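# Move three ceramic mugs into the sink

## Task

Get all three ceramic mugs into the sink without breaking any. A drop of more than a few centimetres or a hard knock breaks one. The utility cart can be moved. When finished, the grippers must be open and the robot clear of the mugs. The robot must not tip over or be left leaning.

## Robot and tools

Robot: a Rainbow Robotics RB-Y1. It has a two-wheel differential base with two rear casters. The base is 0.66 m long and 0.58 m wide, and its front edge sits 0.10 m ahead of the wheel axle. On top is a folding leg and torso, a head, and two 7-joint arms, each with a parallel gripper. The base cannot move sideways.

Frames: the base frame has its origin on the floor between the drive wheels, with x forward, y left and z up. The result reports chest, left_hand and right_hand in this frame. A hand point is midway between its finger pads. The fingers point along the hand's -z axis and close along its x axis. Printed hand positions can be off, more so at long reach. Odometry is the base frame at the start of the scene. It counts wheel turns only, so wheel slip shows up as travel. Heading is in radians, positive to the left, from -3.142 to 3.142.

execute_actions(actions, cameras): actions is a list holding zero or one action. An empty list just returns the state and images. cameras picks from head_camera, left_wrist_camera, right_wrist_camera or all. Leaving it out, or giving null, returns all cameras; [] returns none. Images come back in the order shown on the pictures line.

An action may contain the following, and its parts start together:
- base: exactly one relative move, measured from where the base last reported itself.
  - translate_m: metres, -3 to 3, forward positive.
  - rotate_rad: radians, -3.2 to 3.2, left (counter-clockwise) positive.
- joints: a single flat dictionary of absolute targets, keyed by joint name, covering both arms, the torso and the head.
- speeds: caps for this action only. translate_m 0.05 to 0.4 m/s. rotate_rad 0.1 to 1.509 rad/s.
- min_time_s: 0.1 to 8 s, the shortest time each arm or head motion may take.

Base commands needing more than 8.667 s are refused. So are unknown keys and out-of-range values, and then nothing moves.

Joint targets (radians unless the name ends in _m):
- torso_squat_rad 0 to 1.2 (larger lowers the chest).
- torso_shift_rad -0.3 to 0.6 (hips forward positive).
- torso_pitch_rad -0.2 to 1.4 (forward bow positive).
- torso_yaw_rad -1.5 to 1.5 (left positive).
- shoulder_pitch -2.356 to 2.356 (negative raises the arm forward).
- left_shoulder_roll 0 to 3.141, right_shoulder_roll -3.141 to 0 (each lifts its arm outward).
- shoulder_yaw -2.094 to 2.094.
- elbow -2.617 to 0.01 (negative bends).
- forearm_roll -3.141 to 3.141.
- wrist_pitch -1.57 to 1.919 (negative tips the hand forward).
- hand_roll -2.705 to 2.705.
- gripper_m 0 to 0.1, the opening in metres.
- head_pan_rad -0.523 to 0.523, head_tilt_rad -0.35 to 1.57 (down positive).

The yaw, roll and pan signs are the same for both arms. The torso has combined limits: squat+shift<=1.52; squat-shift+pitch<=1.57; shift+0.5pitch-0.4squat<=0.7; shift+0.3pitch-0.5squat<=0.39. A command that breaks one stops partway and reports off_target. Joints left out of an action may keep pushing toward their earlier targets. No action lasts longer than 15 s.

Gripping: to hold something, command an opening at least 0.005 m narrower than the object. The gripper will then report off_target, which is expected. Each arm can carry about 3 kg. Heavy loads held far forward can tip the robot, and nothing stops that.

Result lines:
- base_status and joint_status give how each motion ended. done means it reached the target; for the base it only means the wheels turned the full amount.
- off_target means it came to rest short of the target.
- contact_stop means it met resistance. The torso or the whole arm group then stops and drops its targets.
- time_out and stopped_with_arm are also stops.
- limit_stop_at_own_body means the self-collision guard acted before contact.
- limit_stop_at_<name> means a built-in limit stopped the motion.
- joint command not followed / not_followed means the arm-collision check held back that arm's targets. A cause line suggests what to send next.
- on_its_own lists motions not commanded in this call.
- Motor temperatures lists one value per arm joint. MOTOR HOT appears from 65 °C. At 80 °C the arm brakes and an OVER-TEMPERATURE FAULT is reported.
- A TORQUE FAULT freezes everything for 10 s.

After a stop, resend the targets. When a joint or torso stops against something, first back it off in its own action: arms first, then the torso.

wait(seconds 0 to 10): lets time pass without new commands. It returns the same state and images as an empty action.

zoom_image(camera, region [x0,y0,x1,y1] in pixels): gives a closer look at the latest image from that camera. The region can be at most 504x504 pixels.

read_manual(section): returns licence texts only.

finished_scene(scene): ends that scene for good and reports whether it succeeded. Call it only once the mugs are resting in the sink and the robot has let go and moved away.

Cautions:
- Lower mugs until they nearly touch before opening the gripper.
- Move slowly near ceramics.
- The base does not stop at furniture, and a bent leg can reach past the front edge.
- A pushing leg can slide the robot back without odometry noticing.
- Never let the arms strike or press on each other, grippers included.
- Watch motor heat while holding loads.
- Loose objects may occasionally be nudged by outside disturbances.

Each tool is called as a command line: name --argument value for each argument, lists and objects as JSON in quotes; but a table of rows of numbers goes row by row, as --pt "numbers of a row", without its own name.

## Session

execute_actions --actions '[]' --cameras '["head_camera"]'

Scene clock: 0.00 s.
Motor temperatures (°C, as the motors report them): left_arm=[25 28 32 33 32 36 30] | right_arm=[30 31 25 28 34 31 37]
base_odometry: x=+0.000 y=+0.000 heading=+0.000 (m, m, rad; odometry frame)
base_status: not commanded
joint_positions: torso_squat_rad=+0.350 torso_shift_rad=-0.001 torso_pitch_rad=-0.002 torso_yaw_rad=+0.001 left_shoulder_pitch_rad=-0.020 left_shoulder_roll_rad=+0.032 left_shoulder_yaw_rad=+0.015 left_elbow_rad=-0.252 left_forearm_roll_rad=-0.010 left_wrist_pitch_rad=-0.030 left_hand_roll_rad=-0.011 left_gripper_m=+0.099 right_shoulder_pitch_rad=+0.021 right_shoulder_roll_rad=-0.039 right_shoulder_yaw_rad=+0.019 right_elbow_rad=-0.248 right_forearm_roll_rad=-0.021 right_wrist_pitch_rad=+0.048 right_hand_roll_rad=+0.015 right_gripper_m=+0.100 head_pan_rad=+0.001 head_tilt_rad=+0.399
joint_status: not commanded
chest: x=-0.2292 y=+0.0001 z=+1.2474 quat_wxyz=(+1.000, +0.000, -0.001, +0.000) (m; base frame)
left_hand: x=-0.0850 y=+0.2454 z=+0.5776 quat_wxyz=(+0.988, +0.018, -0.150, -0.008) (m; base frame)
right_hand: x=-0.1334 y=-0.2477 z=+0.5684 quat_wxyz=(+0.996, -0.018, -0.091, +0.005) (m; base frame)
pictures: head_camera
Images, in order (width x height): head_camera 896x504.

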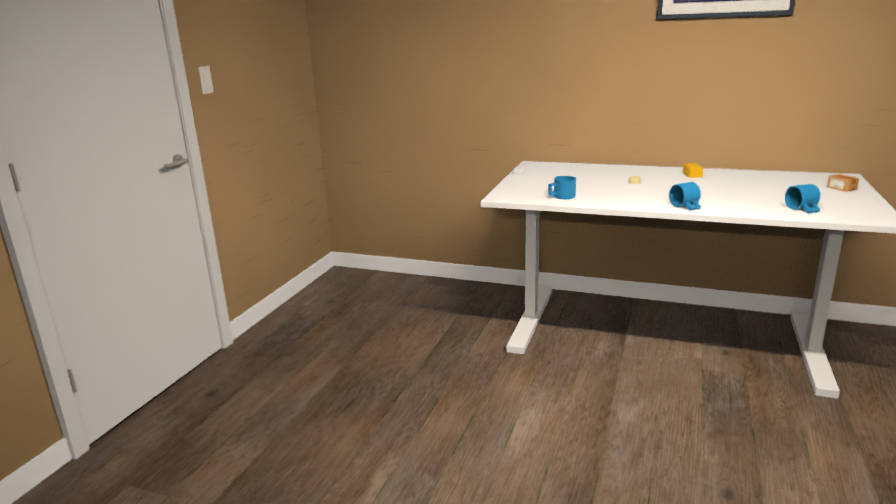

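execute_actions --actions '[{"base":{"rotate_rad":-0.38}}]' --cameras '[]'

execute_actions --actions '[{"base":{"translate_m":1.13},"joints":{"head_tilt_rad":0.7}}]' --cameras '[]'

execute_actions --actions '[{"base":{"rotate_rad":0.13}}]' --cameras '["head_camera"]'

Scene clock: 9.10 s.
Motor temperatures (°C, as the motors report them): left_arm=[25 28 32 33 32 36 30] | right_arm=[30 31 25 28 34 31 37]
base_odometry: x=+0.000 y=+0.000 heading=-0.380 (m, m, rad; odometry frame)
base_status: done
joint_positions: torso_squat_rad=+0.350 torso_shift_rad=-0.001 torso_pitch_rad=-0.002 torso_yaw_rad=+0.001 left_shoulder_pitch_rad=-0.020 left_shoulder_roll_rad=+0.032 left_shoulder_yaw_rad=+0.015 left_elbow_rad=-0.252 left_forearm_roll_rad=-0.010 left_wrist_pitch_rad=-0.030 left_hand_roll_rad=-0.011 left_gripper_m=+0.099 right_shoulder_pitch_rad=+0.021 right_shoulder_roll_rad=-0.039 right_shoulder_yaw_rad=+0.019 right_elbow_rad=-0.248 right_forearm_roll_rad=-0.021 right_wrist_pitch_rad=+0.048 right_hand_roll_rad=+0.015 right_gripper_m=+0.100 head_pan_rad=+0.001 head_tilt_rad=+0.399
joint_status: not commanded
chest: x=-0.2292 y=+0.0001 z=+1.2474 quat_wxyz=(+1.000, +0.000, -0.001, +0.000) (m; base frame)
left_hand: x=-0.0850 y=+0.2454 z=+0.5776 quat_wxyz=(+0.988, +0.018, -0.150, -0.008) (m; base frame)
right_hand: x=-0.1334 y=-0.2477 z=+0.5684 quat_wxyz=(+0.996, -0.018, -0.091, +0.005) (m; base frame)
pictures: none
No camera images: the call's "cameras" was empty. Leave "cameras" out to get every camera's image.

Scene clock: 13.37 s.
Motor temperatures (°C, as the motors report them): left_arm=[25 28 32 33 32 36 30] | right_arm=[30 31 25 28 34 31 37]
base_odometry: x=+1.049 y=-0.419 heading=-0.380 (m, m, rad; odometry frame)
base_status: done
joint_positions: torso_squat_rad=+0.350 torso_shift_rad=-0.001 torso_pitch_rad=-0.002 torso_yaw_rad=+0.001 left_shoulder_pitch_rad=-0.020 left_shoulder_roll_rad=+0.032 left_shoulder_yaw_rad=+0.015 left_elbow_rad=-0.252 left_forearm_roll_rad=-0.010 left_wrist_pitch_rad=-0.030 left_hand_roll_rad=-0.011 left_gripper_m=+0.099 right_shoulder_pitch_rad=+0.021 right_shoulder_roll_rad=-0.039 right_shoulder_yaw_rad=+0.019 right_elbow_rad=-0.248 right_forearm_roll_rad=-0.021 right_wrist_pitch_rad=+0.048 right_hand_roll_rad=+0.015 right_gripper_m=+0.100 head_pan_rad=+0.001 head_tilt_rad=+0.700
joint_status: all done
chest: x=-0.2291 y=+0.0001 z=+1.2474 quat_wxyz=(+1.000, +0.000, -0.001, +0.000) (m; base frame)
left_hand: x=-0.0849 y=+0.2454 z=+0.5776 quat_wxyz=(+0.988, +0.018, -0.150, -0.008) (m; base frame)
right_hand: x=-0.1334 y=-0.2477 z=+0.5684 quat_wxyz=(+0.996, -0.018, -0.091, +0.005) (m; base frame)
pictures: none
No camera images: the call's "cameras" was empty. Leave "cameras" out to get every camera's image.

Scene clock: 14.70 s.
Motor temperatures (°C, as the motors report them): left_arm=[25 28 32 33 32 36 30] | right_arm=[30 31 25 28 34 31 37]
base_odometry: x=+1.049 y=-0.419 heading=-0.251 (m, m, rad; odometry frame)
base_status: done
joint_positions: torso_squat_rad=+0.350 torso_shift_rad=-0.001 torso_pitch_rad=-0.002 torso_yaw_rad=+0.001 left_shoulder_pitch_rad=-0.020 left_shoulder_roll_rad=+0.032 left_shoulder_yaw_rad=+0.015 left_elbow_rad=-0.252 left_forearm_roll_rad=-0.010 left_wrist_pitch_rad=-0.030 left_hand_roll_rad=-0.011 left_gripper_m=+0.099 right_shoulder_pitch_rad=+0.021 right_shoulder_roll_rad=-0.039 right_shoulder_yaw_rad=+0.019 right_elbow_rad=-0.248 right_forearm_roll_rad=-0.021 right_wrist_pitch_rad=+0.048 right_hand_roll_rad=+0.015 right_gripper_m=+0.100 head_pan_rad=+0.001 head_tilt_rad=+0.700
joint_status: not commanded
chest: x=-0.2291 y=+0.0000 z=+1.2474 quat_wxyz=(+1.000, +0.000, -0.001, +0.000) (m; base frame)
left_hand: x=-0.0850 y=+0.2454 z=+0.5776 quat_wxyz=(+0.988, +0.018, -0.150, -0.008) (m; base frame)
right_hand: x=-0.1334 y=-0.2477 z=+0.5684 quat_wxyz=(+0.996, -0.018, -0.091, +0.005) (m; base frame)
pictures: head_camera
Images, in order (width x height): head_camera 896x504.

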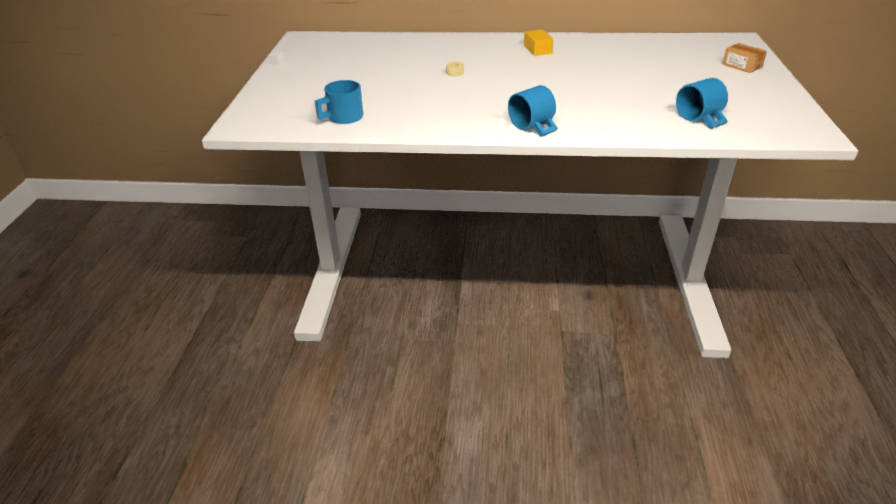

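execute_actions --actions '[{"base":{"translate_m":0.76},"speeds":{"translate_m":0.3},"joints":{"torso_squat_rad":0.2,"torso_shift_rad":0.3,"torso_pitch_rad":0.5,"left_shoulder_pitch_rad":-0.9,"left_shoulder_roll_rad":0.45,"left_elbow_rad":-1.5,"left_forearm_roll_rad":0.4,"left_wrist_pitch_rad":1.9,"left_gripper_m":0.05,"right_shoulder_pitch_rad":-0.7,"right_shoulder_roll_rad":-0.35,"right_elbow_rad":-1.7,"right_forearm_roll_rad":-0.3,"right_wrist_pitch_rad":1.9,"right_hand_roll_rad":0.6,"head_tilt_rad":0.9}}]'

Scene clock: 27.00 s.
Motor temperatures (°C, as the motors report them): left_arm=[25 28 32 33 32 36 30] | right_arm=[30 31 25 28 34 31 37]
base_odometry: x=+1.786 y=-0.608 heading=-0.251 (m, m, rad; odometry frame)
base_status: done
joint_positions: torso_squat_rad=+0.200 torso_shift_rad=+0.300 torso_pitch_rad=+0.500 torso_yaw_rad=+0.001 left_shoulder_pitch_rad=-0.900 left_shoulder_roll_rad=+0.450 left_shoulder_yaw_rad=+0.015 left_elbow_rad=-1.500 left_forearm_roll_rad=+0.400 left_wrist_pitch_rad=+1.900 left_hand_roll_rad=-0.011 left_gripper_m=+0.050 right_shoulder_pitch_rad=-0.700 right_shoulder_roll_rad=-0.350 right_shoulder_yaw_rad=+0.019 right_elbow_rad=-1.700 right_forearm_roll_rad=-0.300 right_wrist_pitch_rad=+1.900 right_hand_roll_rad=+0.600 right_gripper_m=+0.100 head_pan_rad=+0.001 head_tilt_rad=+0.900
joint_status: all done
chest: x=+0.1232 y=+0.0001 z=+1.2074 quat_wxyz=(+0.969, +0.000, +0.247, +0.000) (m; base frame)
left_hand: x=+0.5478 y=+0.2520 z=+0.8705 quat_wxyz=(+0.992, +0.008, +0.015, -0.125) (m; base frame)
right_hand: x=+0.4898 y=-0.2301 z=+0.8359 quat_wxyz=(+0.905, -0.006, +0.025, +0.425) (m; base frame)
pictures: head_camera, left_wrist_camera, right_wrist_camera
Images, in order (width x height): head_camera 896x504, left_wrist_camera 644x364, right_wrist_camera 644x364.

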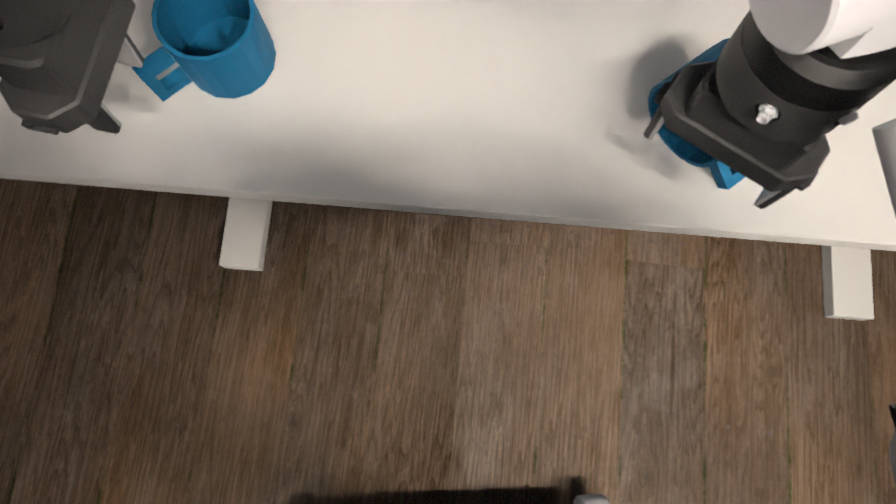

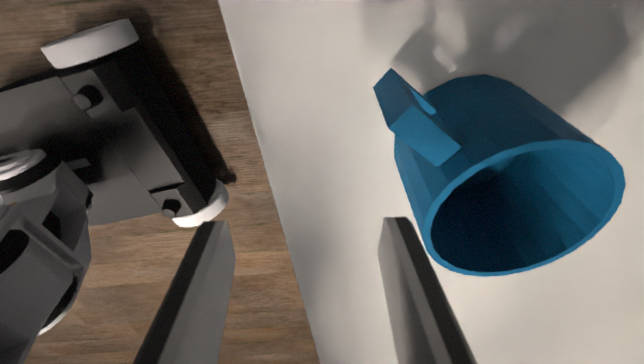

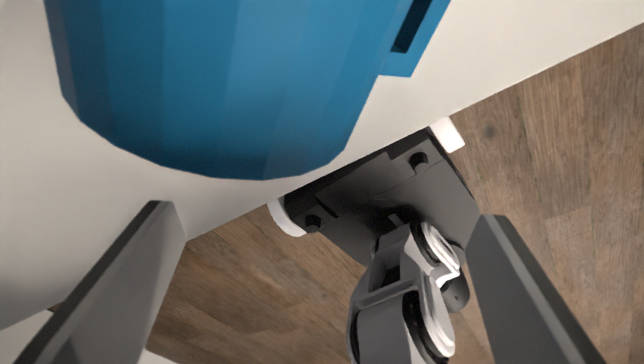

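execute_actions --actions '[{"joints":{"right_shoulder_pitch_rad":-0.6,"right_elbow_rad":-1.95,"left_shoulder_roll_rad":0.4,"left_forearm_roll_rad":0.35,"left_elbow_rad":-1.55}}]' --cameras '[]'

execute_actions --actions '[{"base":{"translate_m":0.13}}]'

Scene clock: 32.47 s.
Motor temperatures (°C, as the motors report them): left_arm=[25 28 32 33 32 36 30] | right_arm=[30 31 25 28 34 31 37]
base_odometry: x=+1.786 y=-0.608 heading=-0.251 (m, m, rad; odometry frame)
base_status: not commanded
joint_positions: torso_squat_rad=+0.200 torso_shift_rad=+0.300 torso_pitch_rad=+0.500 torso_yaw_rad=+0.001 left_shoulder_pitch_rad=-0.900 left_shoulder_roll_rad=+0.400 left_shoulder_yaw_rad=+0.015 left_elbow_rad=-1.550 left_forearm_roll_rad=+0.350 left_wrist_pitch_rad=+1.900 left_hand_roll_rad=-0.011 left_gripper_m=+0.050 right_shoulder_pitch_rad=-0.600 right_shoulder_roll_rad=-0.350 right_shoulder_yaw_rad=+0.019 right_elbow_rad=-1.950 right_forearm_roll_rad=-0.300 right_wrist_pitch_rad=+1.900 right_hand_roll_rad=+0.600 right_gripper_m=+0.100 head_pan_rad=+0.001 head_tilt_rad=+0.900
joint_status: all done
chest: x=+0.1231 y=+0.0001 z=+1.2074 quat_wxyz=(+0.969, +0.000, +0.247, +0.000) (m; base frame)
left_hand: x=+0.5527 y=+0.2323 z=+0.8761 quat_wxyz=(+0.991, +0.008, -0.007, -0.135) (m; base frame)
right_hand: x=+0.4845 y=-0.2204 z=+0.8664 quat_wxyz=(+0.894, -0.024, -0.045, +0.445) (m; base frame)
pictures: none
No camera images: the call's "cameras" was empty. Leave "cameras" out to get every camera's image.

Scene clock: 34.17 s.
Motor temperatures (°C, as the motors report them): left_arm=[25 28 32 33 32 36 30] | right_arm=[30 31 25 28 34 31 37]
base_odometry: x=+1.912 y=-0.640 heading=-0.251 (m, m, rad; odometry frame)
base_status: done
joint_positions: torso_squat_rad=+0.200 torso_shift_rad=+0.300 torso_pitch_rad=+0.500 torso_yaw_rad=+0.001 left_shoulder_pitch_rad=-0.900 left_shoulder_roll_rad=+0.400 left_shoulder_yaw_rad=+0.015 left_elbow_rad=-1.550 left_forearm_roll_rad=+0.350 left_wrist_pitch_rad=+1.900 left_hand_roll_rad=-0.011 left_gripper_m=+0.050 right_shoulder_pitch_rad=-0.600 right_shoulder_roll_rad=-0.350 right_shoulder_yaw_rad=+0.019 right_elbow_rad=-1.950 right_forearm_roll_rad=-0.300 right_wrist_pitch_rad=+1.900 right_hand_roll_rad=+0.600 right_gripper_m=+0.100 head_pan_rad=+0.001 head_tilt_rad=+0.900
joint_status: not commanded
chest: x=+0.1231 y=+0.0001 z=+1.2074 quat_wxyz=(+0.969, +0.000, +0.247, +0.000) (m; base frame)
left_hand: x=+0.5527 y=+0.2323 z=+0.8761 quat_wxyz=(+0.991, +0.008, -0.007, -0.135) (m; base frame)
right_hand: x=+0.4843 y=-0.2205 z=+0.8664 quat_wxyz=(+0.894, -0.024, -0.045, +0.445) (m; base frame)
pictures: head_camera, left_wrist_camera, right_wrist_camera
Images, in order (width x height): head_camera 896x504, left_wrist_camera 644x364, right_wrist_camera 644x364.

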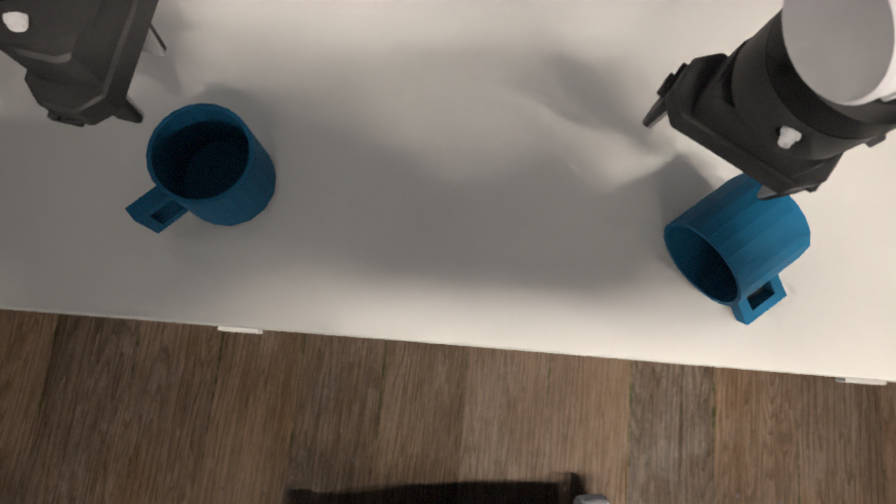

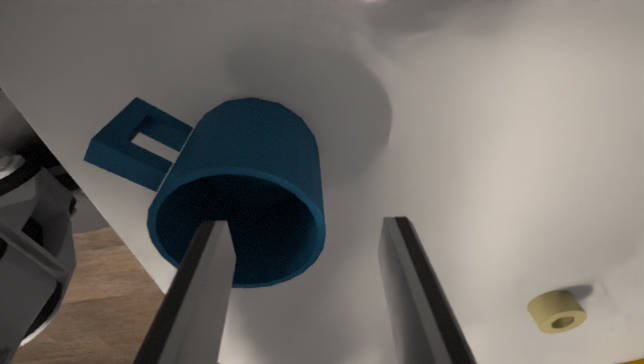

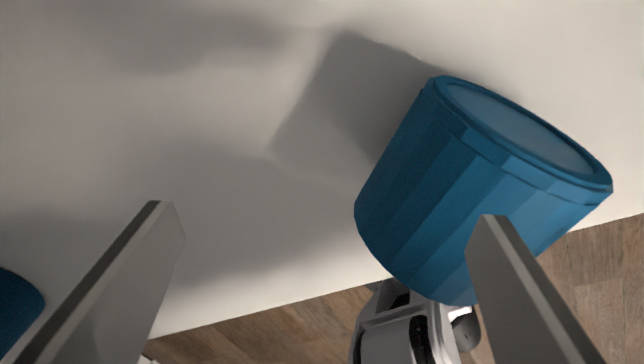

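execute_actions --actions '[{"joints":{"left_shoulder_roll_rad":0.3,"left_forearm_roll_rad":0.25,"left_elbow_rad":-1.3,"left_wrist_pitch_rad":1.7,"right_shoulder_pitch_rad":-0.42,"right_elbow_rad":-2.05,"right_shoulder_roll_rad":-0.45,"right_forearm_roll_rad":-0.4,"right_hand_roll_rad":0.27},"min_time_s":1.2}]' --cameras '["left_wrist_camera","right_wrist_camera"]'

Scene clock: 41.93 s.
Motor temperatures (°C, as the motors report them): left_arm=[25 28 32 33 32 36 30] | right_arm=[30 31 25 28 34 31 37]
base_odometry: x=+1.912 y=-0.640 heading=-0.250 (m, m, rad; odometry frame)
base_status: not commanded
joint_positions: torso_squat_rad=+0.200 torso_shift_rad=+0.299 torso_pitch_rad=+0.498 torso_yaw_rad=+0.001 left_shoulder_pitch_rad=-0.911 left_shoulder_roll_rad=+0.342 left_shoulder_yaw_rad=+0.017 left_elbow_rad=-1.380 left_forearm_roll_rad=+0.287 left_wrist_pitch_rad=+1.773 left_hand_roll_rad=-0.011 left_gripper_m=+0.050 right_shoulder_pitch_rad=-0.420 right_shoulder_roll_rad=-0.450 right_shoulder_yaw_rad=+0.019 right_elbow_rad=-2.050 right_forearm_roll_rad=-0.400 right_wrist_pitch_rad=+1.900 right_hand_roll_rad=+0.270 right_gripper_m=+0.100 head_pan_rad=+0.001 head_tilt_rad=+0.900
joint_status: left_shoulder_roll_rad contact_stop_at_left_elbow_rad (moved -0.058 of -0.100); left_elbow_rad contact_stop (moved +0.170 of +0.250); left_forearm_roll_rad contact_stop_at_left_elbow_rad (moved -0.064 of -0.100); left_wrist_pitch_rad contact_stop_at_left_elbow_rad (moved -0.127 of -0.200); the others done
on_its_own: left_shoulder_roll_rad is held at +0.341, not at your +0.300, since a contact_stop; left_elbow_rad is held at -1.378, not at your -1.300, since a contact_stop; left_forearm_roll_rad is held at +0.287, not at your +0.250, since a contact_stop; left_wrist_pitch_rad is held at +1.772, not at your +1.700, since a contact_stop
chest: x=+0.1221 y=-0.0002 z=+1.2078 quat_wxyz=(+0.969, +0.000, +0.247, +0.000) (m; base frame)
left_hand: x=+0.5541 y=+0.2255 z=+0.8340 quat_wxyz=(+0.994, +0.007, +0.005, -0.112) (m; base frame)
right_hand: x=+0.4243 y=-0.2574 z=+0.8487 quat_wxyz=(+0.953, -0.013, -0.002, +0.302) (m; base frame)
pictures: left_wrist_camera, right_wrist_camera
Images, in order (width x height): left_wrist_camera 644x364, right_wrist_camera 644x364.

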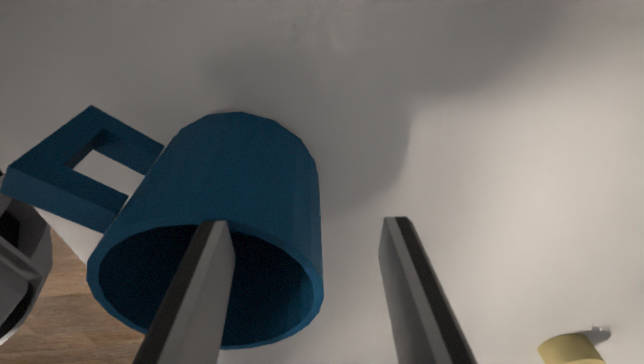

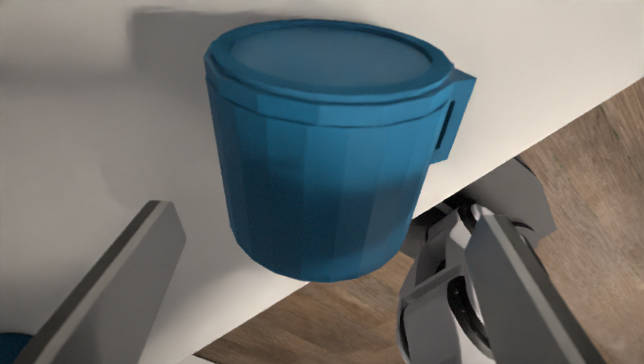

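execute_actions --actions '[{"joints":{"left_shoulder_pitch_rad":-0.9,"left_elbow_rad":-1.6,"left_wrist_pitch_rad":1.9,"right_elbow_rad":-1.8,"right_wrist_pitch_rad":1.72},"min_time_s":1.0}]' --cameras '["right_wrist_camera"]'

execute_actions --actions '[{"joints":{"left_shoulder_roll_rad":0.2,"left_forearm_roll_rad":0.15}}]' --cameras '["left_wrist_camera"]'

Scene clock: 48.03 s.
Motor temperatures (°C, as the motors report them): left_arm=[25 28 32 33 32 36 30] | right_arm=[30 31 25 29 34 31 37]
base_odometry: x=+1.912 y=-0.640 heading=-0.251 (m, m, rad; odometry frame)
base_status: not commanded
joint_positions: torso_squat_rad=+0.200 torso_shift_rad=+0.300 torso_pitch_rad=+0.500 torso_yaw_rad=+0.001 left_shoulder_pitch_rad=-0.900 left_shoulder_roll_rad=+0.341 left_shoulder_yaw_rad=+0.017 left_elbow_rad=-1.600 left_forearm_roll_rad=+0.287 left_wrist_pitch_rad=+1.900 left_hand_roll_rad=-0.011 left_gripper_m=+0.050 right_shoulder_pitch_rad=-0.420 right_shoulder_roll_rad=-0.450 right_shoulder_yaw_rad=+0.019 right_elbow_rad=-1.800 right_forearm_roll_rad=-0.400 right_wrist_pitch_rad=+1.720 right_hand_roll_rad=+0.270 right_gripper_m=+0.100 head_pan_rad=+0.001 head_tilt_rad=+0.900
joint_status: all done
on_its_own: left_shoulder_roll_rad is held at +0.341, not at your +0.300, since a contact_stop; left_forearm_roll_rad is held at +0.287, not at your +0.250, since a contact_stop
chest: x=+0.1230 y=+0.0000 z=+1.2075 quat_wxyz=(+0.969, +0.000, +0.247, +0.000) (m; base frame)
left_hand: x=+0.5572 y=+0.2117 z=+0.8828 quat_wxyz=(+0.990, +0.010, -0.031, -0.141) (m; base frame)
right_hand: x=+0.4244 y=-0.2787 z=+0.7895 quat_wxyz=(+0.966, -0.002, +0.024, +0.257) (m; base frame)
pictures: right_wrist_camera
Images, in order (width x height): right_wrist_camera 644x364.

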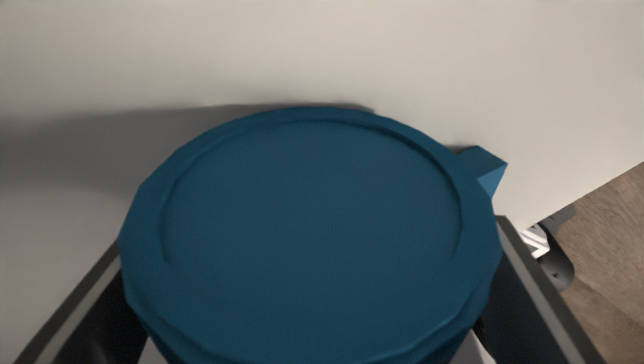

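Scene clock: 48.77 s.
Motor temperatures (°C, as the motors report them): left_arm=[25 28 32 33 32 36 30] | right_arm=[30 31 25 29 34 31 37]
base_odometry: x=+1.912 y=-0.640 heading=-0.251 (m, m, rad; odometry frame)
base_status: not commanded
joint_positions: torso_squat_rad=+0.200 torso_shift_rad=+0.300 torso_pitch_rad=+0.500 torso_yaw_rad=+0.001 left_shoulder_pitch_rad=-0.900 left_shoulder_roll_rad=+0.200 left_shoulder_yaw_rad=+0.017 left_elbow_rad=-1.600 left_forearm_roll_rad=+0.150 left_wrist_pitch_rad=+1.900 left_hand_roll_rad=-0.011 left_gripper_m=+0.050 right_shoulder_pitch_rad=-0.420 right_shoulder_roll_rad=-0.450 right_shoulder_yaw_rad=+0.019 right_elbow_rad=-1.800 right_forearm_roll_rad=-0.400 right_wrist_pitch_rad=+1.720 right_hand_roll_rad=+0.270 right_gripper_m=+0.100 head_pan_rad=+0.001 head_tilt_rad=+0.900
joint_status: all done
chest: x=+0.1230 y=+0.0000 z=+1.2075 quat_wxyz=(+0.969, +0.000, +0.247, +0.000) (m; base frame)
left_hand: x=+0.5486 y=+0.1703 z=+0.8723 quat_wxyz=(+0.990, +0.007, -0.030, -0.139) (m; base frame)
right_hand: x=+0.4242 y=-0.2788 z=+0.7895 quat_wxyz=(+0.966, -0.002, +0.024, +0.256) (m; base frame)
pictures: left_wrist_camera
Images, in order (width x height): left_wrist_camera 644x364.

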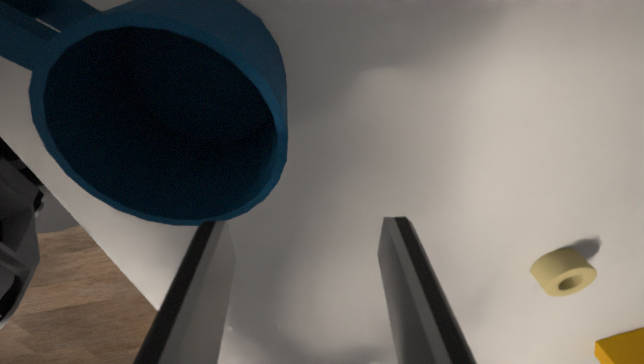

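execute_actions --actions '[{"joints":{"right_gripper_m":0.06,"left_shoulder_pitch_rad":-0.8,"left_elbow_rad":-1.75,"left_shoulder_roll_rad":0.24,"left_forearm_roll_rad":0.19}}]' --cameras '["left_wrist_camera"]'

Scene clock: 53.83 s.
Motor temperatures (°C, as the motors report them): left_arm=[25 28 32 33 32 36 30] | right_arm=[30 31 25 29 34 31 37]
base_odometry: x=+1.912 y=-0.640 heading=-0.251 (m, m, rad; odometry frame)
base_status: not commanded
joint_positions: torso_squat_rad=+0.200 torso_shift_rad=+0.300 torso_pitch_rad=+0.500 torso_yaw_rad=+0.001 left_shoulder_pitch_rad=-0.800 left_shoulder_roll_rad=+0.240 left_shoulder_yaw_rad=+0.017 left_elbow_rad=-1.750 left_forearm_roll_rad=+0.190 left_wrist_pitch_rad=+1.900 left_hand_roll_rad=-0.011 left_gripper_m=+0.050 right_shoulder_pitch_rad=-0.420 right_shoulder_roll_rad=-0.450 right_shoulder_yaw_rad=+0.019 right_elbow_rad=-1.800 right_forearm_roll_rad=-0.400 right_wrist_pitch_rad=+1.720 right_hand_roll_rad=+0.270 right_gripper_m=+0.090 head_pan_rad=+0.001 head_tilt_rad=+0.900
joint_status: right_gripper_m off_target (ended at +0.090, target +0.060); the others done
chest: x=+0.1230 y=+0.0000 z=+1.2075 quat_wxyz=(+0.969, +0.000, +0.247, +0.000) (m; base frame)
left_hand: x=+0.5349 y=+0.1878 z=+0.8773 quat_wxyz=(+0.989, +0.005, -0.056, -0.139) (m; base frame)
right_hand: x=+0.4242 y=-0.2788 z=+0.7894 quat_wxyz=(+0.966, -0.002, +0.024, +0.256) (m; base frame)
pictures: left_wrist_camera
Images, in order (width x height): left_wrist_camera 644x364.

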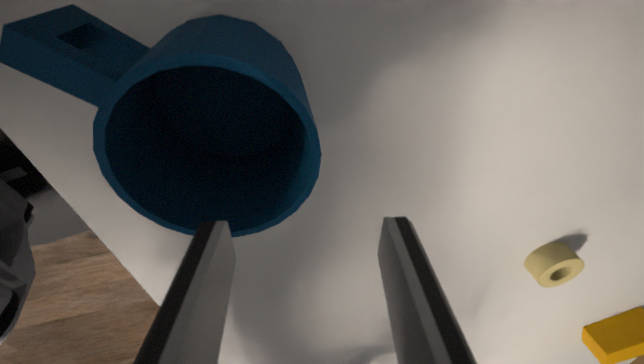

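Good; lower (leveling pulls back a little).

execute_actions --actions '[{"joints":{"left_elbow_rad":-1.42,"left_wrist_pitch_rad":1.7},"min_time_s":1.2}]' --cameras '["left_wrist_camera"]'

Scene clock: 57.23 s.
Motor temperatures (°C, as the motors report them): left_arm=[25 28 32 33 32 36 30] | right_arm=[30 31 25 29 34 31 37]
base_odometry: x=+1.912 y=-0.640 heading=-0.251 (m, m, rad; odometry frame)
base_status: not commanded
joint_positions: torso_squat_rad=+0.200 torso_shift_rad=+0.300 torso_pitch_rad=+0.500 torso_yaw_rad=+0.001 left_shoulder_pitch_rad=-0.800 left_shoulder_roll_rad=+0.240 left_shoulder_yaw_rad=+0.017 left_elbow_rad=-1.420 left_forearm_roll_rad=+0.190 left_wrist_pitch_rad=+1.700 left_hand_roll_rad=-0.011 left_gripper_m=+0.050 right_shoulder_pitch_rad=-0.420 right_shoulder_roll_rad=-0.450 right_shoulder_yaw_rad=+0.019 right_elbow_rad=-1.800 right_forearm_roll_rad=-0.400 right_wrist_pitch_rad=+1.720 right_hand_roll_rad=+0.270 right_gripper_m=+0.090 head_pan_rad=+0.001 head_tilt_rad=+0.900
joint_status: all done
chest: x=+0.1230 y=+0.0000 z=+1.2075 quat_wxyz=(+0.969, +0.000, +0.247, +0.000) (m; base frame)
left_hand: x=+0.5229 y=+0.2047 z=+0.7939 quat_wxyz=(+0.994, +0.004, +0.006, -0.109) (m; base frame)
right_hand: x=+0.4242 y=-0.2788 z=+0.7894 quat_wxyz=(+0.966, -0.002, +0.024, +0.256) (m; base frame)
pictures: left_wrist_camera
Images, in order (width x height): left_wrist_camera 644x364.

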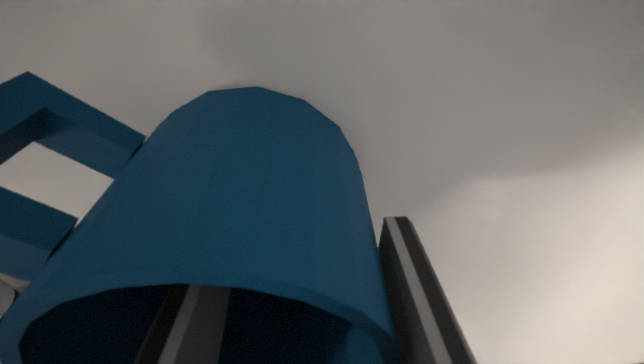

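execute_actions --actions '[{"joints":{"left_gripper_m":0.0}}]' --cameras '[]'

execute_actions --actions '[{"joints":{"torso_pitch_rad":0.3,"left_wrist_pitch_rad":1.9,"right_wrist_pitch_rad":1.91}}]' --cameras '[]'

execute_actions --actions '[{"base":{"translate_m":-0.6},"joints":{"torso_shift_rad":0.0,"torso_squat_rad":0.0,"torso_pitch_rad":0.25,"head_tilt_rad":0.2}}]' --cameras '[]'

execute_actions --actions '[{"base":{"rotate_rad":3.14},"joints":{"left_shoulder_pitch_rad":-1.4,"left_elbow_rad":-0.75,"left_shoulder_roll_rad":0.2,"left_forearm_roll_rad":0.28,"right_shoulder_pitch_rad":-1.4,"right_elbow_rad":-0.75,"right_wrist_pitch_rad":1.9,"right_shoulder_roll_rad":-0.2,"right_forearm_roll_rad":-0.25},"min_time_s":2}]' --cameras '["head_camera"]'

Scene clock: 64.70 s.
Motor temperatures (°C, as the motors report them): left_arm=[25 28 32 33 32 36 30] | right_arm=[30 31 25 29 34 31 37]
base_odometry: x=+1.912 y=-0.640 heading=-0.251 (m, m, rad; odometry frame)
base_status: not commanded
joint_positions: torso_squat_rad=+0.200 torso_shift_rad=+0.300 torso_pitch_rad=+0.500 torso_yaw_rad=+0.001 left_shoulder_pitch_rad=-0.800 left_shoulder_roll_rad=+0.240 left_shoulder_yaw_rad=+0.017 left_elbow_rad=-1.420 left_forearm_roll_rad=+0.190 left_wrist_pitch_rad=+1.700 left_hand_roll_rad=-0.011 left_gripper_m=+0.005 right_shoulder_pitch_rad=-0.420 right_shoulder_roll_rad=-0.450 right_shoulder_yaw_rad=+0.019 right_elbow_rad=-1.800 right_forearm_roll_rad=-0.400 right_wrist_pitch_rad=+1.720 right_hand_roll_rad=+0.270 right_gripper_m=+0.090 head_pan_rad=+0.001 head_tilt_rad=+0.900
joint_status: left_gripper_m off_target (ended at +0.005, target +0.000)
chest: x=+0.1230 y=+0.0000 z=+1.2075 quat_wxyz=(+0.969, +0.000, +0.247, +0.000) (m; base frame)
left_hand: x=+0.5229 y=+0.2048 z=+0.7939 quat_wxyz=(+0.994, +0.004, +0.006, -0.109) (m; base frame)
right_hand: x=+0.4242 y=-0.2788 z=+0.7894 quat_wxyz=(+0.966, -0.002, +0.024, +0.256) (m; base frame)
pictures: none
No camera images: the call's "cameras" was empty. Leave "cameras" out to get every camera's image.

Scene clock: 66.17 s.
Motor temperatures (°C, as the motors report them): left_arm=[25 28 32 33 32 36 30] | right_arm=[30 31 25 29 34 31 37]
base_odometry: x=+1.912 y=-0.640 heading=-0.251 (m, m, rad; odometry frame)
base_status: not commanded
joint_positions: torso_squat_rad=+0.200 torso_shift_rad=+0.300 torso_pitch_rad=+0.300 torso_yaw_rad=+0.001 left_shoulder_pitch_rad=-0.800 left_shoulder_roll_rad=+0.240 left_shoulder_yaw_rad=+0.017 left_elbow_rad=-1.420 left_forearm_roll_rad=+0.190 left_wrist_pitch_rad=+1.900 left_hand_roll_rad=-0.011 left_gripper_m=+0.005 right_shoulder_pitch_rad=-0.420 right_shoulder_roll_rad=-0.450 right_shoulder_yaw_rad=+0.019 right_elbow_rad=-1.800 right_forearm_roll_rad=-0.400 right_wrist_pitch_rad=+1.910 right_hand_roll_rad=+0.270 right_gripper_m=+0.090 head_pan_rad=+0.001 head_tilt_rad=+0.900
joint_status: all done
chest: x=+0.0663 y=+0.0000 z=+1.2315 quat_wxyz=(+0.989, +0.000, +0.150, +0.000) (m; base frame)
left_hand: x=+0.4953 y=+0.2143 z=+0.9015 quat_wxyz=(+0.994, +0.025, +0.006, -0.106) (m; base frame)
right_hand: x=+0.4020 y=-0.2895 z=+0.8792 quat_wxyz=(+0.967, -0.026, +0.022, +0.253) (m; base frame)
pictures: none
No camera images: the call's "cameras" was empty. Leave "cameras" out to get every camera's image.

Scene clock: 69.37 s.
Motor temperatures (°C, as the motors report them): left_arm=[25 28 32 33 32 36 30] | right_arm=[30 31 25 29 34 31 37]
base_odometry: x=+1.330 y=-0.491 heading=-0.250 (m, m, rad; odometry frame)
base_status: done
joint_positions: torso_squat_rad=+0.000 torso_shift_rad=+0.000 torso_pitch_rad=+0.250 torso_yaw_rad=+0.001 left_shoulder_pitch_rad=-0.800 left_shoulder_roll_rad=+0.240 left_shoulder_yaw_rad=+0.017 left_elbow_rad=-1.420 left_forearm_roll_rad=+0.190 left_wrist_pitch_rad=+1.900 left_hand_roll_rad=-0.011 left_gripper_m=+0.005 right_shoulder_pitch_rad=-0.420 right_shoulder_roll_rad=-0.450 right_shoulder_yaw_rad=+0.019 right_elbow_rad=-1.800 right_forearm_roll_rad=-0.400 right_wrist_pitch_rad=+1.910 right_hand_roll_rad=+0.270 right_gripper_m=+0.090 head_pan_rad=+0.001 head_tilt_rad=+0.200
joint_status: all done
chest: x=-0.1514 y=+0.0001 z=+1.2803 quat_wxyz=(+0.992, +0.000, +0.125, +0.000) (m; base frame)
left_hand: x=+0.2935 y=+0.2143 z=+0.9722 quat_wxyz=(+0.994, +0.027, -0.018, -0.106) (m; base frame)
right_hand: x=+0.2014 y=-0.2895 z=+0.9452 quat_wxyz=(+0.967, -0.033, -0.002, +0.252) (m; base frame)
pictures: none
No camera images: the call's "cameras" was empty. Leave "cameras" out to get every camera's image.

Scene clock: 74.70 s.
Motor temperatures (°C, as the motors report them): left_arm=[25 28 32 33 32 36 30] | right_arm=[30 31 25 29 34 31 37]
base_odometry: x=+1.330 y=-0.491 heading=+2.890 (m, m, rad; odometry frame)
base_status: done
joint_positions: torso_squat_rad=+0.000 torso_shift_rad=+0.000 torso_pitch_rad=+0.250 torso_yaw_rad=+0.001 left_shoulder_pitch_rad=-1.400 left_shoulder_roll_rad=+0.200 left_shoulder_yaw_rad=+0.017 left_elbow_rad=-0.750 left_forearm_roll_rad=+0.280 left_wrist_pitch_rad=+1.900 left_hand_roll_rad=-0.011 left_gripper_m=+0.005 right_shoulder_pitch_rad=-1.399 right_shoulder_roll_rad=-0.200 right_shoulder_yaw_rad=+0.019 right_elbow_rad=-0.750 right_forearm_roll_rad=-0.250 right_wrist_pitch_rad=+1.900 right_hand_roll_rad=+0.270 right_gripper_m=+0.090 head_pan_rad=+0.001 head_tilt_rad=+0.200
joint_status: all done
chest: x=-0.1514 y=+0.0001 z=+1.2803 quat_wxyz=(+0.992, +0.000, +0.125, +0.000) (m; base frame)
left_hand: x=+0.3583 y=+0.1237 z=+1.0701 quat_wxyz=(+0.988, -0.002, +0.033, -0.153) (m; base frame)
right_hand: x=+0.3595 y=-0.1304 z=+1.0682 quat_wxyz=(+0.958, -0.024, +0.036, +0.283) (m; base frame)
pictures: head_camera
Images, in order (width x height): head_camera 896x504.

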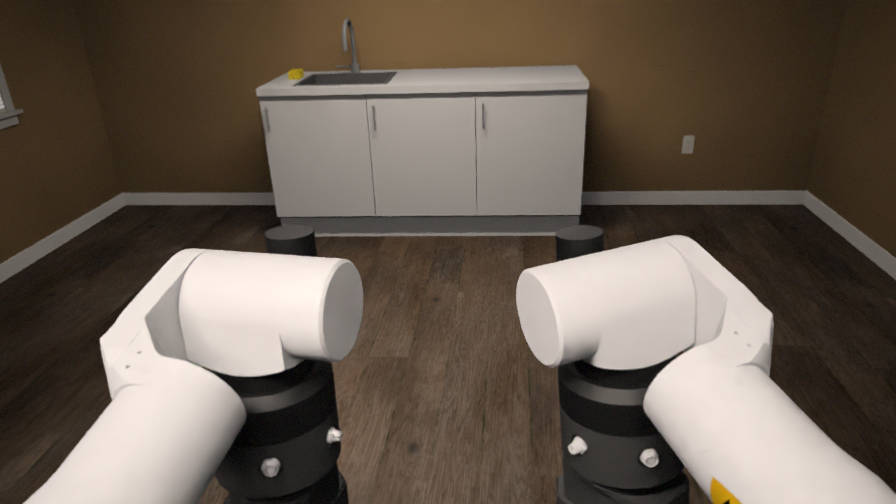

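execute_actions --actions '[{"base":{"rotate_rad":0.28}}]' --cameras '[]'

execute_actions --actions '[{"base":{"translate_m":2.18},"joints":{"head_tilt_rad":0.3}}]' --cameras '[]'

execute_actions --actions '[{"base":{"rotate_rad":-0.3}}]' --cameras '["head_camera"]'

Scene clock: 80.47 s.
Motor temperatures (°C, as the motors report them): left_arm=[26 28 32 33 32 36 30] | right_arm=[30 31 25 29 34 31 37]
base_odometry: x=+1.330 y=-0.491 heading=-3.114 (m, m, rad; odometry frame)
base_status: done
joint_positions: torso_squat_rad=+0.000 torso_shift_rad=+0.000 torso_pitch_rad=+0.250 torso_yaw_rad=+0.001 left_shoulder_pitch_rad=-1.400 left_shoulder_roll_rad=+0.200 left_shoulder_yaw_rad=+0.017 left_elbow_rad=-0.750 left_forearm_roll_rad=+0.280 left_wrist_pitch_rad=+1.900 left_hand_roll_rad=-0.011 left_gripper_m=+0.005 right_shoulder_pitch_rad=-1.399 right_shoulder_roll_rad=-0.200 right_shoulder_yaw_rad=+0.019 right_elbow_rad=-0.750 right_forearm_roll_rad=-0.250 right_wrist_pitch_rad=+1.900 right_hand_roll_rad=+0.270 right_gripper_m=+0.090 head_pan_rad=+0.001 head_tilt_rad=+0.200
joint_status: not commanded
chest: x=-0.1514 y=+0.0001 z=+1.2803 quat_wxyz=(+0.992, +0.000, +0.125, +0.000) (m; base frame)
left_hand: x=+0.3583 y=+0.1237 z=+1.0700 quat_wxyz=(+0.988, -0.002, +0.033, -0.153) (m; base frame)
right_hand: x=+0.3595 y=-0.1304 z=+1.0682 quat_wxyz=(+0.958, -0.024, +0.036, +0.283) (m; base frame)
pictures: none
No camera images: the call's "cameras" was empty. Leave "cameras" out to get every camera's image.

Scene clock: 87.27 s.
Motor temperatures (°C, as the motors report them): left_arm=[26 28 32 33 32 36 30] | right_arm=[31 31 25 29 34 31 37]
base_odometry: x=-0.849 y=-0.553 heading=-3.113 (m, m, rad; odometry frame)
base_status: done
joint_positions: torso_squat_rad=+0.000 torso_shift_rad=+0.000 torso_pitch_rad=+0.250 torso_yaw_rad=+0.001 left_shoulder_pitch_rad=-1.400 left_shoulder_roll_rad=+0.200 left_shoulder_yaw_rad=+0.017 left_elbow_rad=-0.750 left_forearm_roll_rad=+0.280 left_wrist_pitch_rad=+1.900 left_hand_roll_rad=-0.011 left_gripper_m=+0.005 right_shoulder_pitch_rad=-1.399 right_shoulder_roll_rad=-0.200 right_shoulder_yaw_rad=+0.019 right_elbow_rad=-0.750 right_forearm_roll_rad=-0.250 right_wrist_pitch_rad=+1.900 right_hand_roll_rad=+0.270 right_gripper_m=+0.090 head_pan_rad=+0.001 head_tilt_rad=+0.300
joint_status: all done
chest: x=-0.1512 y=+0.0001 z=+1.2803 quat_wxyz=(+0.992, +0.000, +0.125, +0.000) (m; base frame)
left_hand: x=+0.3584 y=+0.1236 z=+1.0699 quat_wxyz=(+0.988, -0.002, +0.033, -0.153) (m; base frame)
right_hand: x=+0.3596 y=-0.1304 z=+1.0681 quat_wxyz=(+0.958, -0.024, +0.036, +0.283) (m; base frame)
pictures: none
No camera images: the call's "cameras" was empty. Leave "cameras" out to get every camera's image.

Scene clock: 89.13 s.
Motor temperatures (°C, as the motors report them): left_arm=[26 28 32 33 32 36 30] | right_arm=[31 31 25 29 34 31 37]
base_odometry: x=-0.849 y=-0.553 heading=+2.870 (m, m, rad; odometry frame)
base_status: done
joint_positions: torso_squat_rad=+0.000 torso_shift_rad=+0.000 torso_pitch_rad=+0.250 torso_yaw_rad=+0.001 left_shoulder_pitch_rad=-1.400 left_shoulder_roll_rad=+0.200 left_shoulder_yaw_rad=+0.017 left_elbow_rad=-0.750 left_forearm_roll_rad=+0.280 left_wrist_pitch_rad=+1.900 left_hand_roll_rad=-0.011 left_gripper_m=+0.005 right_shoulder_pitch_rad=-1.399 right_shoulder_roll_rad=-0.200 right_shoulder_yaw_rad=+0.019 right_elbow_rad=-0.750 right_forearm_roll_rad=-0.250 right_wrist_pitch_rad=+1.900 right_hand_roll_rad=+0.270 right_gripper_m=+0.090 head_pan_rad=+0.001 head_tilt_rad=+0.300
joint_status: not commanded
chest: x=-0.1513 y=+0.0001 z=+1.2803 quat_wxyz=(+0.992, +0.000, +0.125, +0.000) (m; base frame)
left_hand: x=+0.3584 y=+0.1236 z=+1.0699 quat_wxyz=(+0.988, -0.002, +0.033, -0.153) (m; base frame)
right_hand: x=+0.3596 y=-0.1304 z=+1.0681 quat_wxyz=(+0.958, -0.024, +0.036, +0.283) (m; base frame)
pictures: head_camera
Images, in order (width x height): head_camera 896x504.

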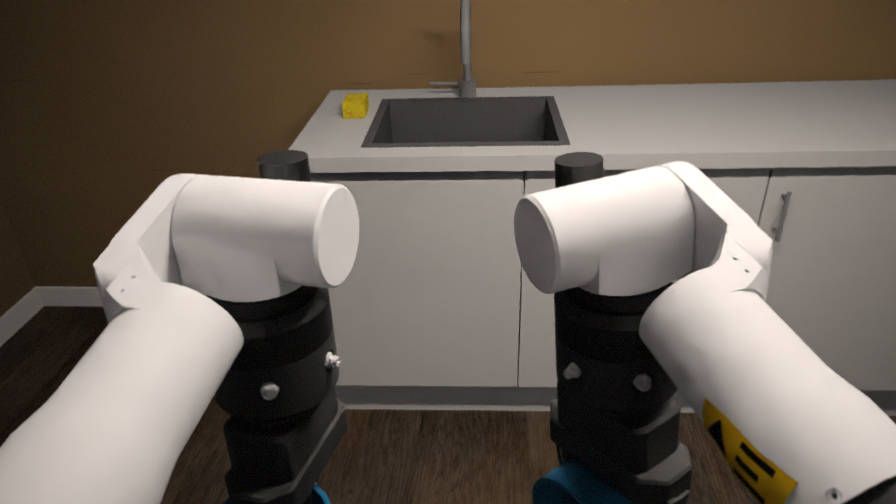

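execute_actions --actions '[{"base":{"translate_m":1.2},"speeds":{"translate_m":0.35},"joints":{"torso_shift_rad":0.2,"head_tilt_rad":0.9}}]' --cameras '["head_camera"]'

Scene clock: 97.20 s.
Motor temperatures (°C, as the motors report them): left_arm=[26 28 32 33 32 36 30] | right_arm=[31 31 25 29 34 31 37]
base_odometry: x=-2.005 y=-0.231 heading=+2.870 (m, m, rad; odometry frame)
base_status: done
joint_positions: torso_squat_rad=+0.000 torso_shift_rad=+0.200 torso_pitch_rad=+0.250 torso_yaw_rad=+0.001 left_shoulder_pitch_rad=-1.400 left_shoulder_roll_rad=+0.200 left_shoulder_yaw_rad=+0.017 left_elbow_rad=-0.750 left_forearm_roll_rad=+0.280 left_wrist_pitch_rad=+1.900 left_hand_roll_rad=-0.011 left_gripper_m=+0.005 right_shoulder_pitch_rad=-1.399 right_shoulder_roll_rad=-0.200 right_shoulder_yaw_rad=+0.019 right_elbow_rad=-0.749 right_forearm_roll_rad=-0.250 right_wrist_pitch_rad=+1.901 right_hand_roll_rad=+0.270 right_gripper_m=+0.090 head_pan_rad=+0.001 head_tilt_rad=+0.900
joint_status: all done
chest: x=-0.0122 y=+0.0001 z=+1.2663 quat_wxyz=(+0.992, +0.000, +0.125, +0.000) (m; base frame)
left_hand: x=+0.4974 y=+0.1236 z=+1.0560 quat_wxyz=(+0.988, -0.002, +0.033, -0.153) (m; base frame)
right_hand: x=+0.4983 y=-0.1304 z=+1.0537 quat_wxyz=(+0.958, -0.024, +0.037, +0.283) (m; base frame)
pictures: head_camera
Images, in order (width x height): head_camera 896x504.

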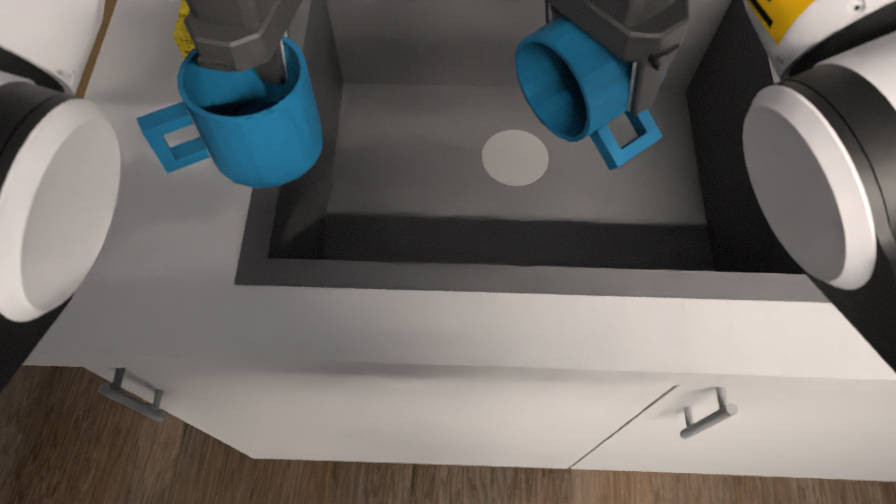

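execute_actions --actions '[{"base":{"translate_m":0.05},"joints":{"torso_yaw_rad":-0.15,"left_hand_roll_rad":0.9}}]' --cameras '[]'

execute_actions --actions '[{"joints":{"torso_pitch_rad":0.6,"left_wrist_pitch_rad":1.55,"right_wrist_pitch_rad":1.55,"head_tilt_rad":0.6},"min_time_s":1.3}]' --cameras '["head_camera"]'

Scene clock: 103.43 s.
Motor temperatures (°C, as the motors report them): left_arm=[26 28 32 33 32 36 30] | right_arm=[31 31 25 29 34 31 37]
base_odometry: x=-2.053 y=-0.218 heading=+2.870 (m, m, rad; odometry frame)
base_status: done
joint_positions: torso_squat_rad=+0.000 torso_shift_rad=+0.200 torso_pitch_rad=+0.250 torso_yaw_rad=-0.150 left_shoulder_pitch_rad=-1.400 left_shoulder_roll_rad=+0.200 left_shoulder_yaw_rad=+0.017 left_elbow_rad=-0.750 left_forearm_roll_rad=+0.280 left_wrist_pitch_rad=+1.900 left_hand_roll_rad=+0.900 left_gripper_m=+0.005 right_shoulder_pitch_rad=-1.399 right_shoulder_roll_rad=-0.200 right_shoulder_yaw_rad=+0.019 right_elbow_rad=-0.750 right_forearm_roll_rad=-0.250 right_wrist_pitch_rad=+1.900 right_hand_roll_rad=+0.270 right_gripper_m=+0.090 head_pan_rad=+0.001 head_tilt_rad=+0.900
joint_status: all done
chest: x=-0.0122 y=+0.0000 z=+1.2663 quat_wxyz=(+0.989, -0.009, +0.124, -0.074) (m; base frame)
left_hand: x=+0.5094 y=+0.0401 z=+1.0529 quat_wxyz=(+0.974, -0.003, +0.035, +0.226) (m; base frame)
right_hand: x=+0.4736 y=-0.2111 z=+1.0605 quat_wxyz=(+0.976, -0.039, +0.043, +0.211) (m; base frame)
pictures: none
No camera images: the call's "cameras" was empty. Leave "cameras" out to get every camera's image.

Scene clock: 105.43 s.
Motor temperatures (°C, as the motors report them): left_arm=[26 28 32 33 32 36 30] | right_arm=[31 31 25 29 34 31 37]
base_odometry: x=-2.053 y=-0.218 heading=+2.870 (m, m, rad; odometry frame)
base_status: not commanded
joint_positions: torso_squat_rad=+0.000 torso_shift_rad=+0.200 torso_pitch_rad=+0.600 torso_yaw_rad=-0.150 left_shoulder_pitch_rad=-1.400 left_shoulder_roll_rad=+0.200 left_shoulder_yaw_rad=+0.017 left_elbow_rad=-0.750 left_forearm_roll_rad=+0.280 left_wrist_pitch_rad=+1.550 left_hand_roll_rad=+0.900 left_gripper_m=+0.005 right_shoulder_pitch_rad=-1.399 right_shoulder_roll_rad=-0.200 right_shoulder_yaw_rad=+0.019 right_elbow_rad=-0.750 right_forearm_roll_rad=-0.250 right_wrist_pitch_rad=+1.550 right_hand_roll_rad=+0.270 right_gripper_m=+0.090 head_pan_rad=+0.001 head_tilt_rad=+0.600
joint_status: all done
chest: x=+0.0860 y=+0.0000 z=+1.2218 quat_wxyz=(+0.953, -0.022, +0.295, -0.072) (m; base frame)
left_hand: x=+0.5739 y=+0.0064 z=+0.8270 quat_wxyz=(+0.965, -0.070, +0.067, +0.243) (m; base frame)
right_hand: x=+0.5483 y=-0.1977 z=+0.8418 quat_wxyz=(+0.974, -0.010, +0.039, +0.222) (m; base frame)
pictures: head_camera
Images, in order (width x height): head_camera 896x504.

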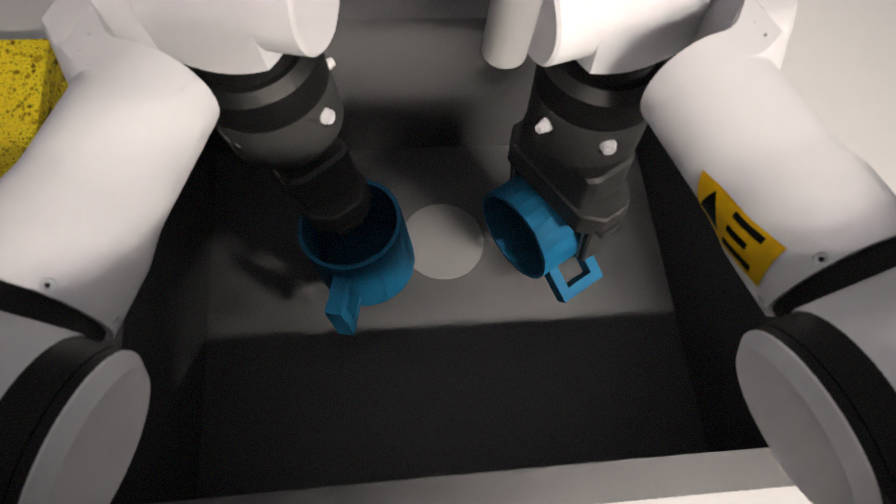

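execute_actions --actions '[{"joints":{"left_elbow_rad":-0.58,"left_wrist_pitch_rad":1.38,"right_elbow_rad":-0.52,"right_wrist_pitch_rad":1.32},"min_time_s":1.3}]' --cameras '[]'

execute_actions --actions '[{"joints":{"left_gripper_m":0.04,"right_gripper_m":0.1}}]' --cameras '[]'

execute_actions --actions '[{"joints":{"torso_pitch_rad":0.2,"left_wrist_pitch_rad":1.9,"right_wrist_pitch_rad":1.9,"left_elbow_rad":-0.75,"right_elbow_rad":-0.75,"head_tilt_rad":0.9}}]' --cameras '["head_camera"]'

Scene clock: 112.13 s.
Motor temperatures (°C, as the motors report them): left_arm=[26 28 32 33 32 36 30] | right_arm=[31 31 25 29 34 31 37]
base_odometry: x=-2.053 y=-0.218 heading=+2.870 (m, m, rad; odometry frame)
base_status: not commanded
joint_positions: torso_squat_rad=+0.000 torso_shift_rad=+0.200 torso_pitch_rad=+0.600 torso_yaw_rad=-0.150 left_shoulder_pitch_rad=-1.400 left_shoulder_roll_rad=+0.200 left_shoulder_yaw_rad=+0.017 left_elbow_rad=-0.580 left_forearm_roll_rad=+0.280 left_wrist_pitch_rad=+1.380 left_hand_roll_rad=+0.900 left_gripper_m=+0.005 right_shoulder_pitch_rad=-1.399 right_shoulder_roll_rad=-0.200 right_shoulder_yaw_rad=+0.019 right_elbow_rad=-0.520 right_forearm_roll_rad=-0.250 right_wrist_pitch_rad=+1.320 right_hand_roll_rad=+0.270 right_gripper_m=+0.090 head_pan_rad=+0.001 head_tilt_rad=+0.600
joint_status: all done
chest: x=+0.0860 y=+0.0000 z=+1.2218 quat_wxyz=(+0.953, -0.022, +0.295, -0.072) (m; base frame)
left_hand: x=+0.5674 y=+0.0146 z=+0.7845 quat_wxyz=(+0.959, -0.068, +0.065, +0.266) (m; base frame)
right_hand: x=+0.5342 y=-0.2179 z=+0.7881 quat_wxyz=(+0.980, -0.015, +0.035, +0.195) (m; base frame)
pictures: none
No camera images: the call's "cameras" was empty. Leave "cameras" out to get every camera's image.

Scene clock: 113.03 s.
Motor temperatures (°C, as the motors report them): left_arm=[26 28 32 33 32 36 30] | right_arm=[31 31 25 29 34 31 37]
base_odometry: x=-2.053 y=-0.218 heading=+2.870 (m, m, rad; odometry frame)
base_status: not commanded
joint_positions: torso_squat_rad=+0.000 torso_shift_rad=+0.200 torso_pitch_rad=+0.600 torso_yaw_rad=-0.150 left_shoulder_pitch_rad=-1.400 left_shoulder_roll_rad=+0.200 left_shoulder_yaw_rad=+0.017 left_elbow_rad=-0.580 left_forearm_roll_rad=+0.280 left_wrist_pitch_rad=+1.380 left_hand_roll_rad=+0.900 left_gripper_m=+0.040 right_shoulder_pitch_rad=-1.399 right_shoulder_roll_rad=-0.200 right_shoulder_yaw_rad=+0.019 right_elbow_rad=-0.520 right_forearm_roll_rad=-0.250 right_wrist_pitch_rad=+1.320 right_hand_roll_rad=+0.270 right_gripper_m=+0.100 head_pan_rad=+0.001 head_tilt_rad=+0.600
joint_status: all done
chest: x=+0.0859 y=+0.0000 z=+1.2219 quat_wxyz=(+0.953, -0.022, +0.295, -0.072) (m; base frame)
left_hand: x=+0.5674 y=+0.0146 z=+0.7846 quat_wxyz=(+0.959, -0.068, +0.065, +0.266) (m; base frame)
right_hand: x=+0.5343 y=-0.2178 z=+0.7882 quat_wxyz=(+0.980, -0.015, +0.035, +0.195) (m; base frame)
pictures: none
No camera images: the call's "cameras" was empty. Leave "cameras" out to get every camera's image.

Scene clock: 115.13 s.
Motor temperatures (°C, as the motors report them): left_arm=[26 28 32 33 32 36 30] | right_arm=[31 31 25 29 34 31 37]
base_odometry: x=-2.053 y=-0.218 heading=+2.870 (m, m, rad; odometry frame)
base_status: not commanded
joint_positions: torso_squat_rad=+0.000 torso_shift_rad=+0.200 torso_pitch_rad=+0.200 torso_yaw_rad=-0.150 left_shoulder_pitch_rad=-1.400 left_shoulder_roll_rad=+0.200 left_shoulder_yaw_rad=+0.017 left_elbow_rad=-0.750 left_forearm_roll_rad=+0.280 left_wrist_pitch_rad=+1.900 left_hand_roll_rad=+0.900 left_gripper_m=+0.040 right_shoulder_pitch_rad=-1.400 right_shoulder_roll_rad=-0.200 right_shoulder_yaw_rad=+0.019 right_elbow_rad=-0.750 right_forearm_roll_rad=-0.250 right_wrist_pitch_rad=+1.900 right_hand_roll_rad=+0.270 right_gripper_m=+0.100 head_pan_rad=+0.001 head_tilt_rad=+0.900
joint_status: all done
chest: x=-0.0275 y=+0.0000 z=+1.2698 quat_wxyz=(+0.992, -0.008, +0.100, -0.075) (m; base frame)
left_hand: x=+0.5042 y=+0.0401 z=+1.0831 quat_wxyz=(+0.974, -0.008, +0.010, +0.226) (m; base frame)
right_hand: x=+0.4682 y=-0.2110 z=+1.0889 quat_wxyz=(+0.976, -0.045, +0.018, +0.211) (m; base frame)
pictures: head_camera
Images, in order (width x height): head_camera 896x504.

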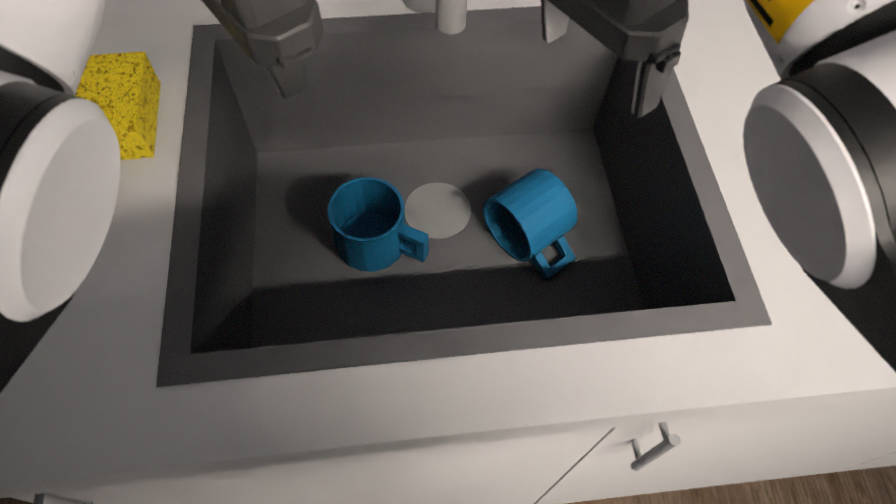

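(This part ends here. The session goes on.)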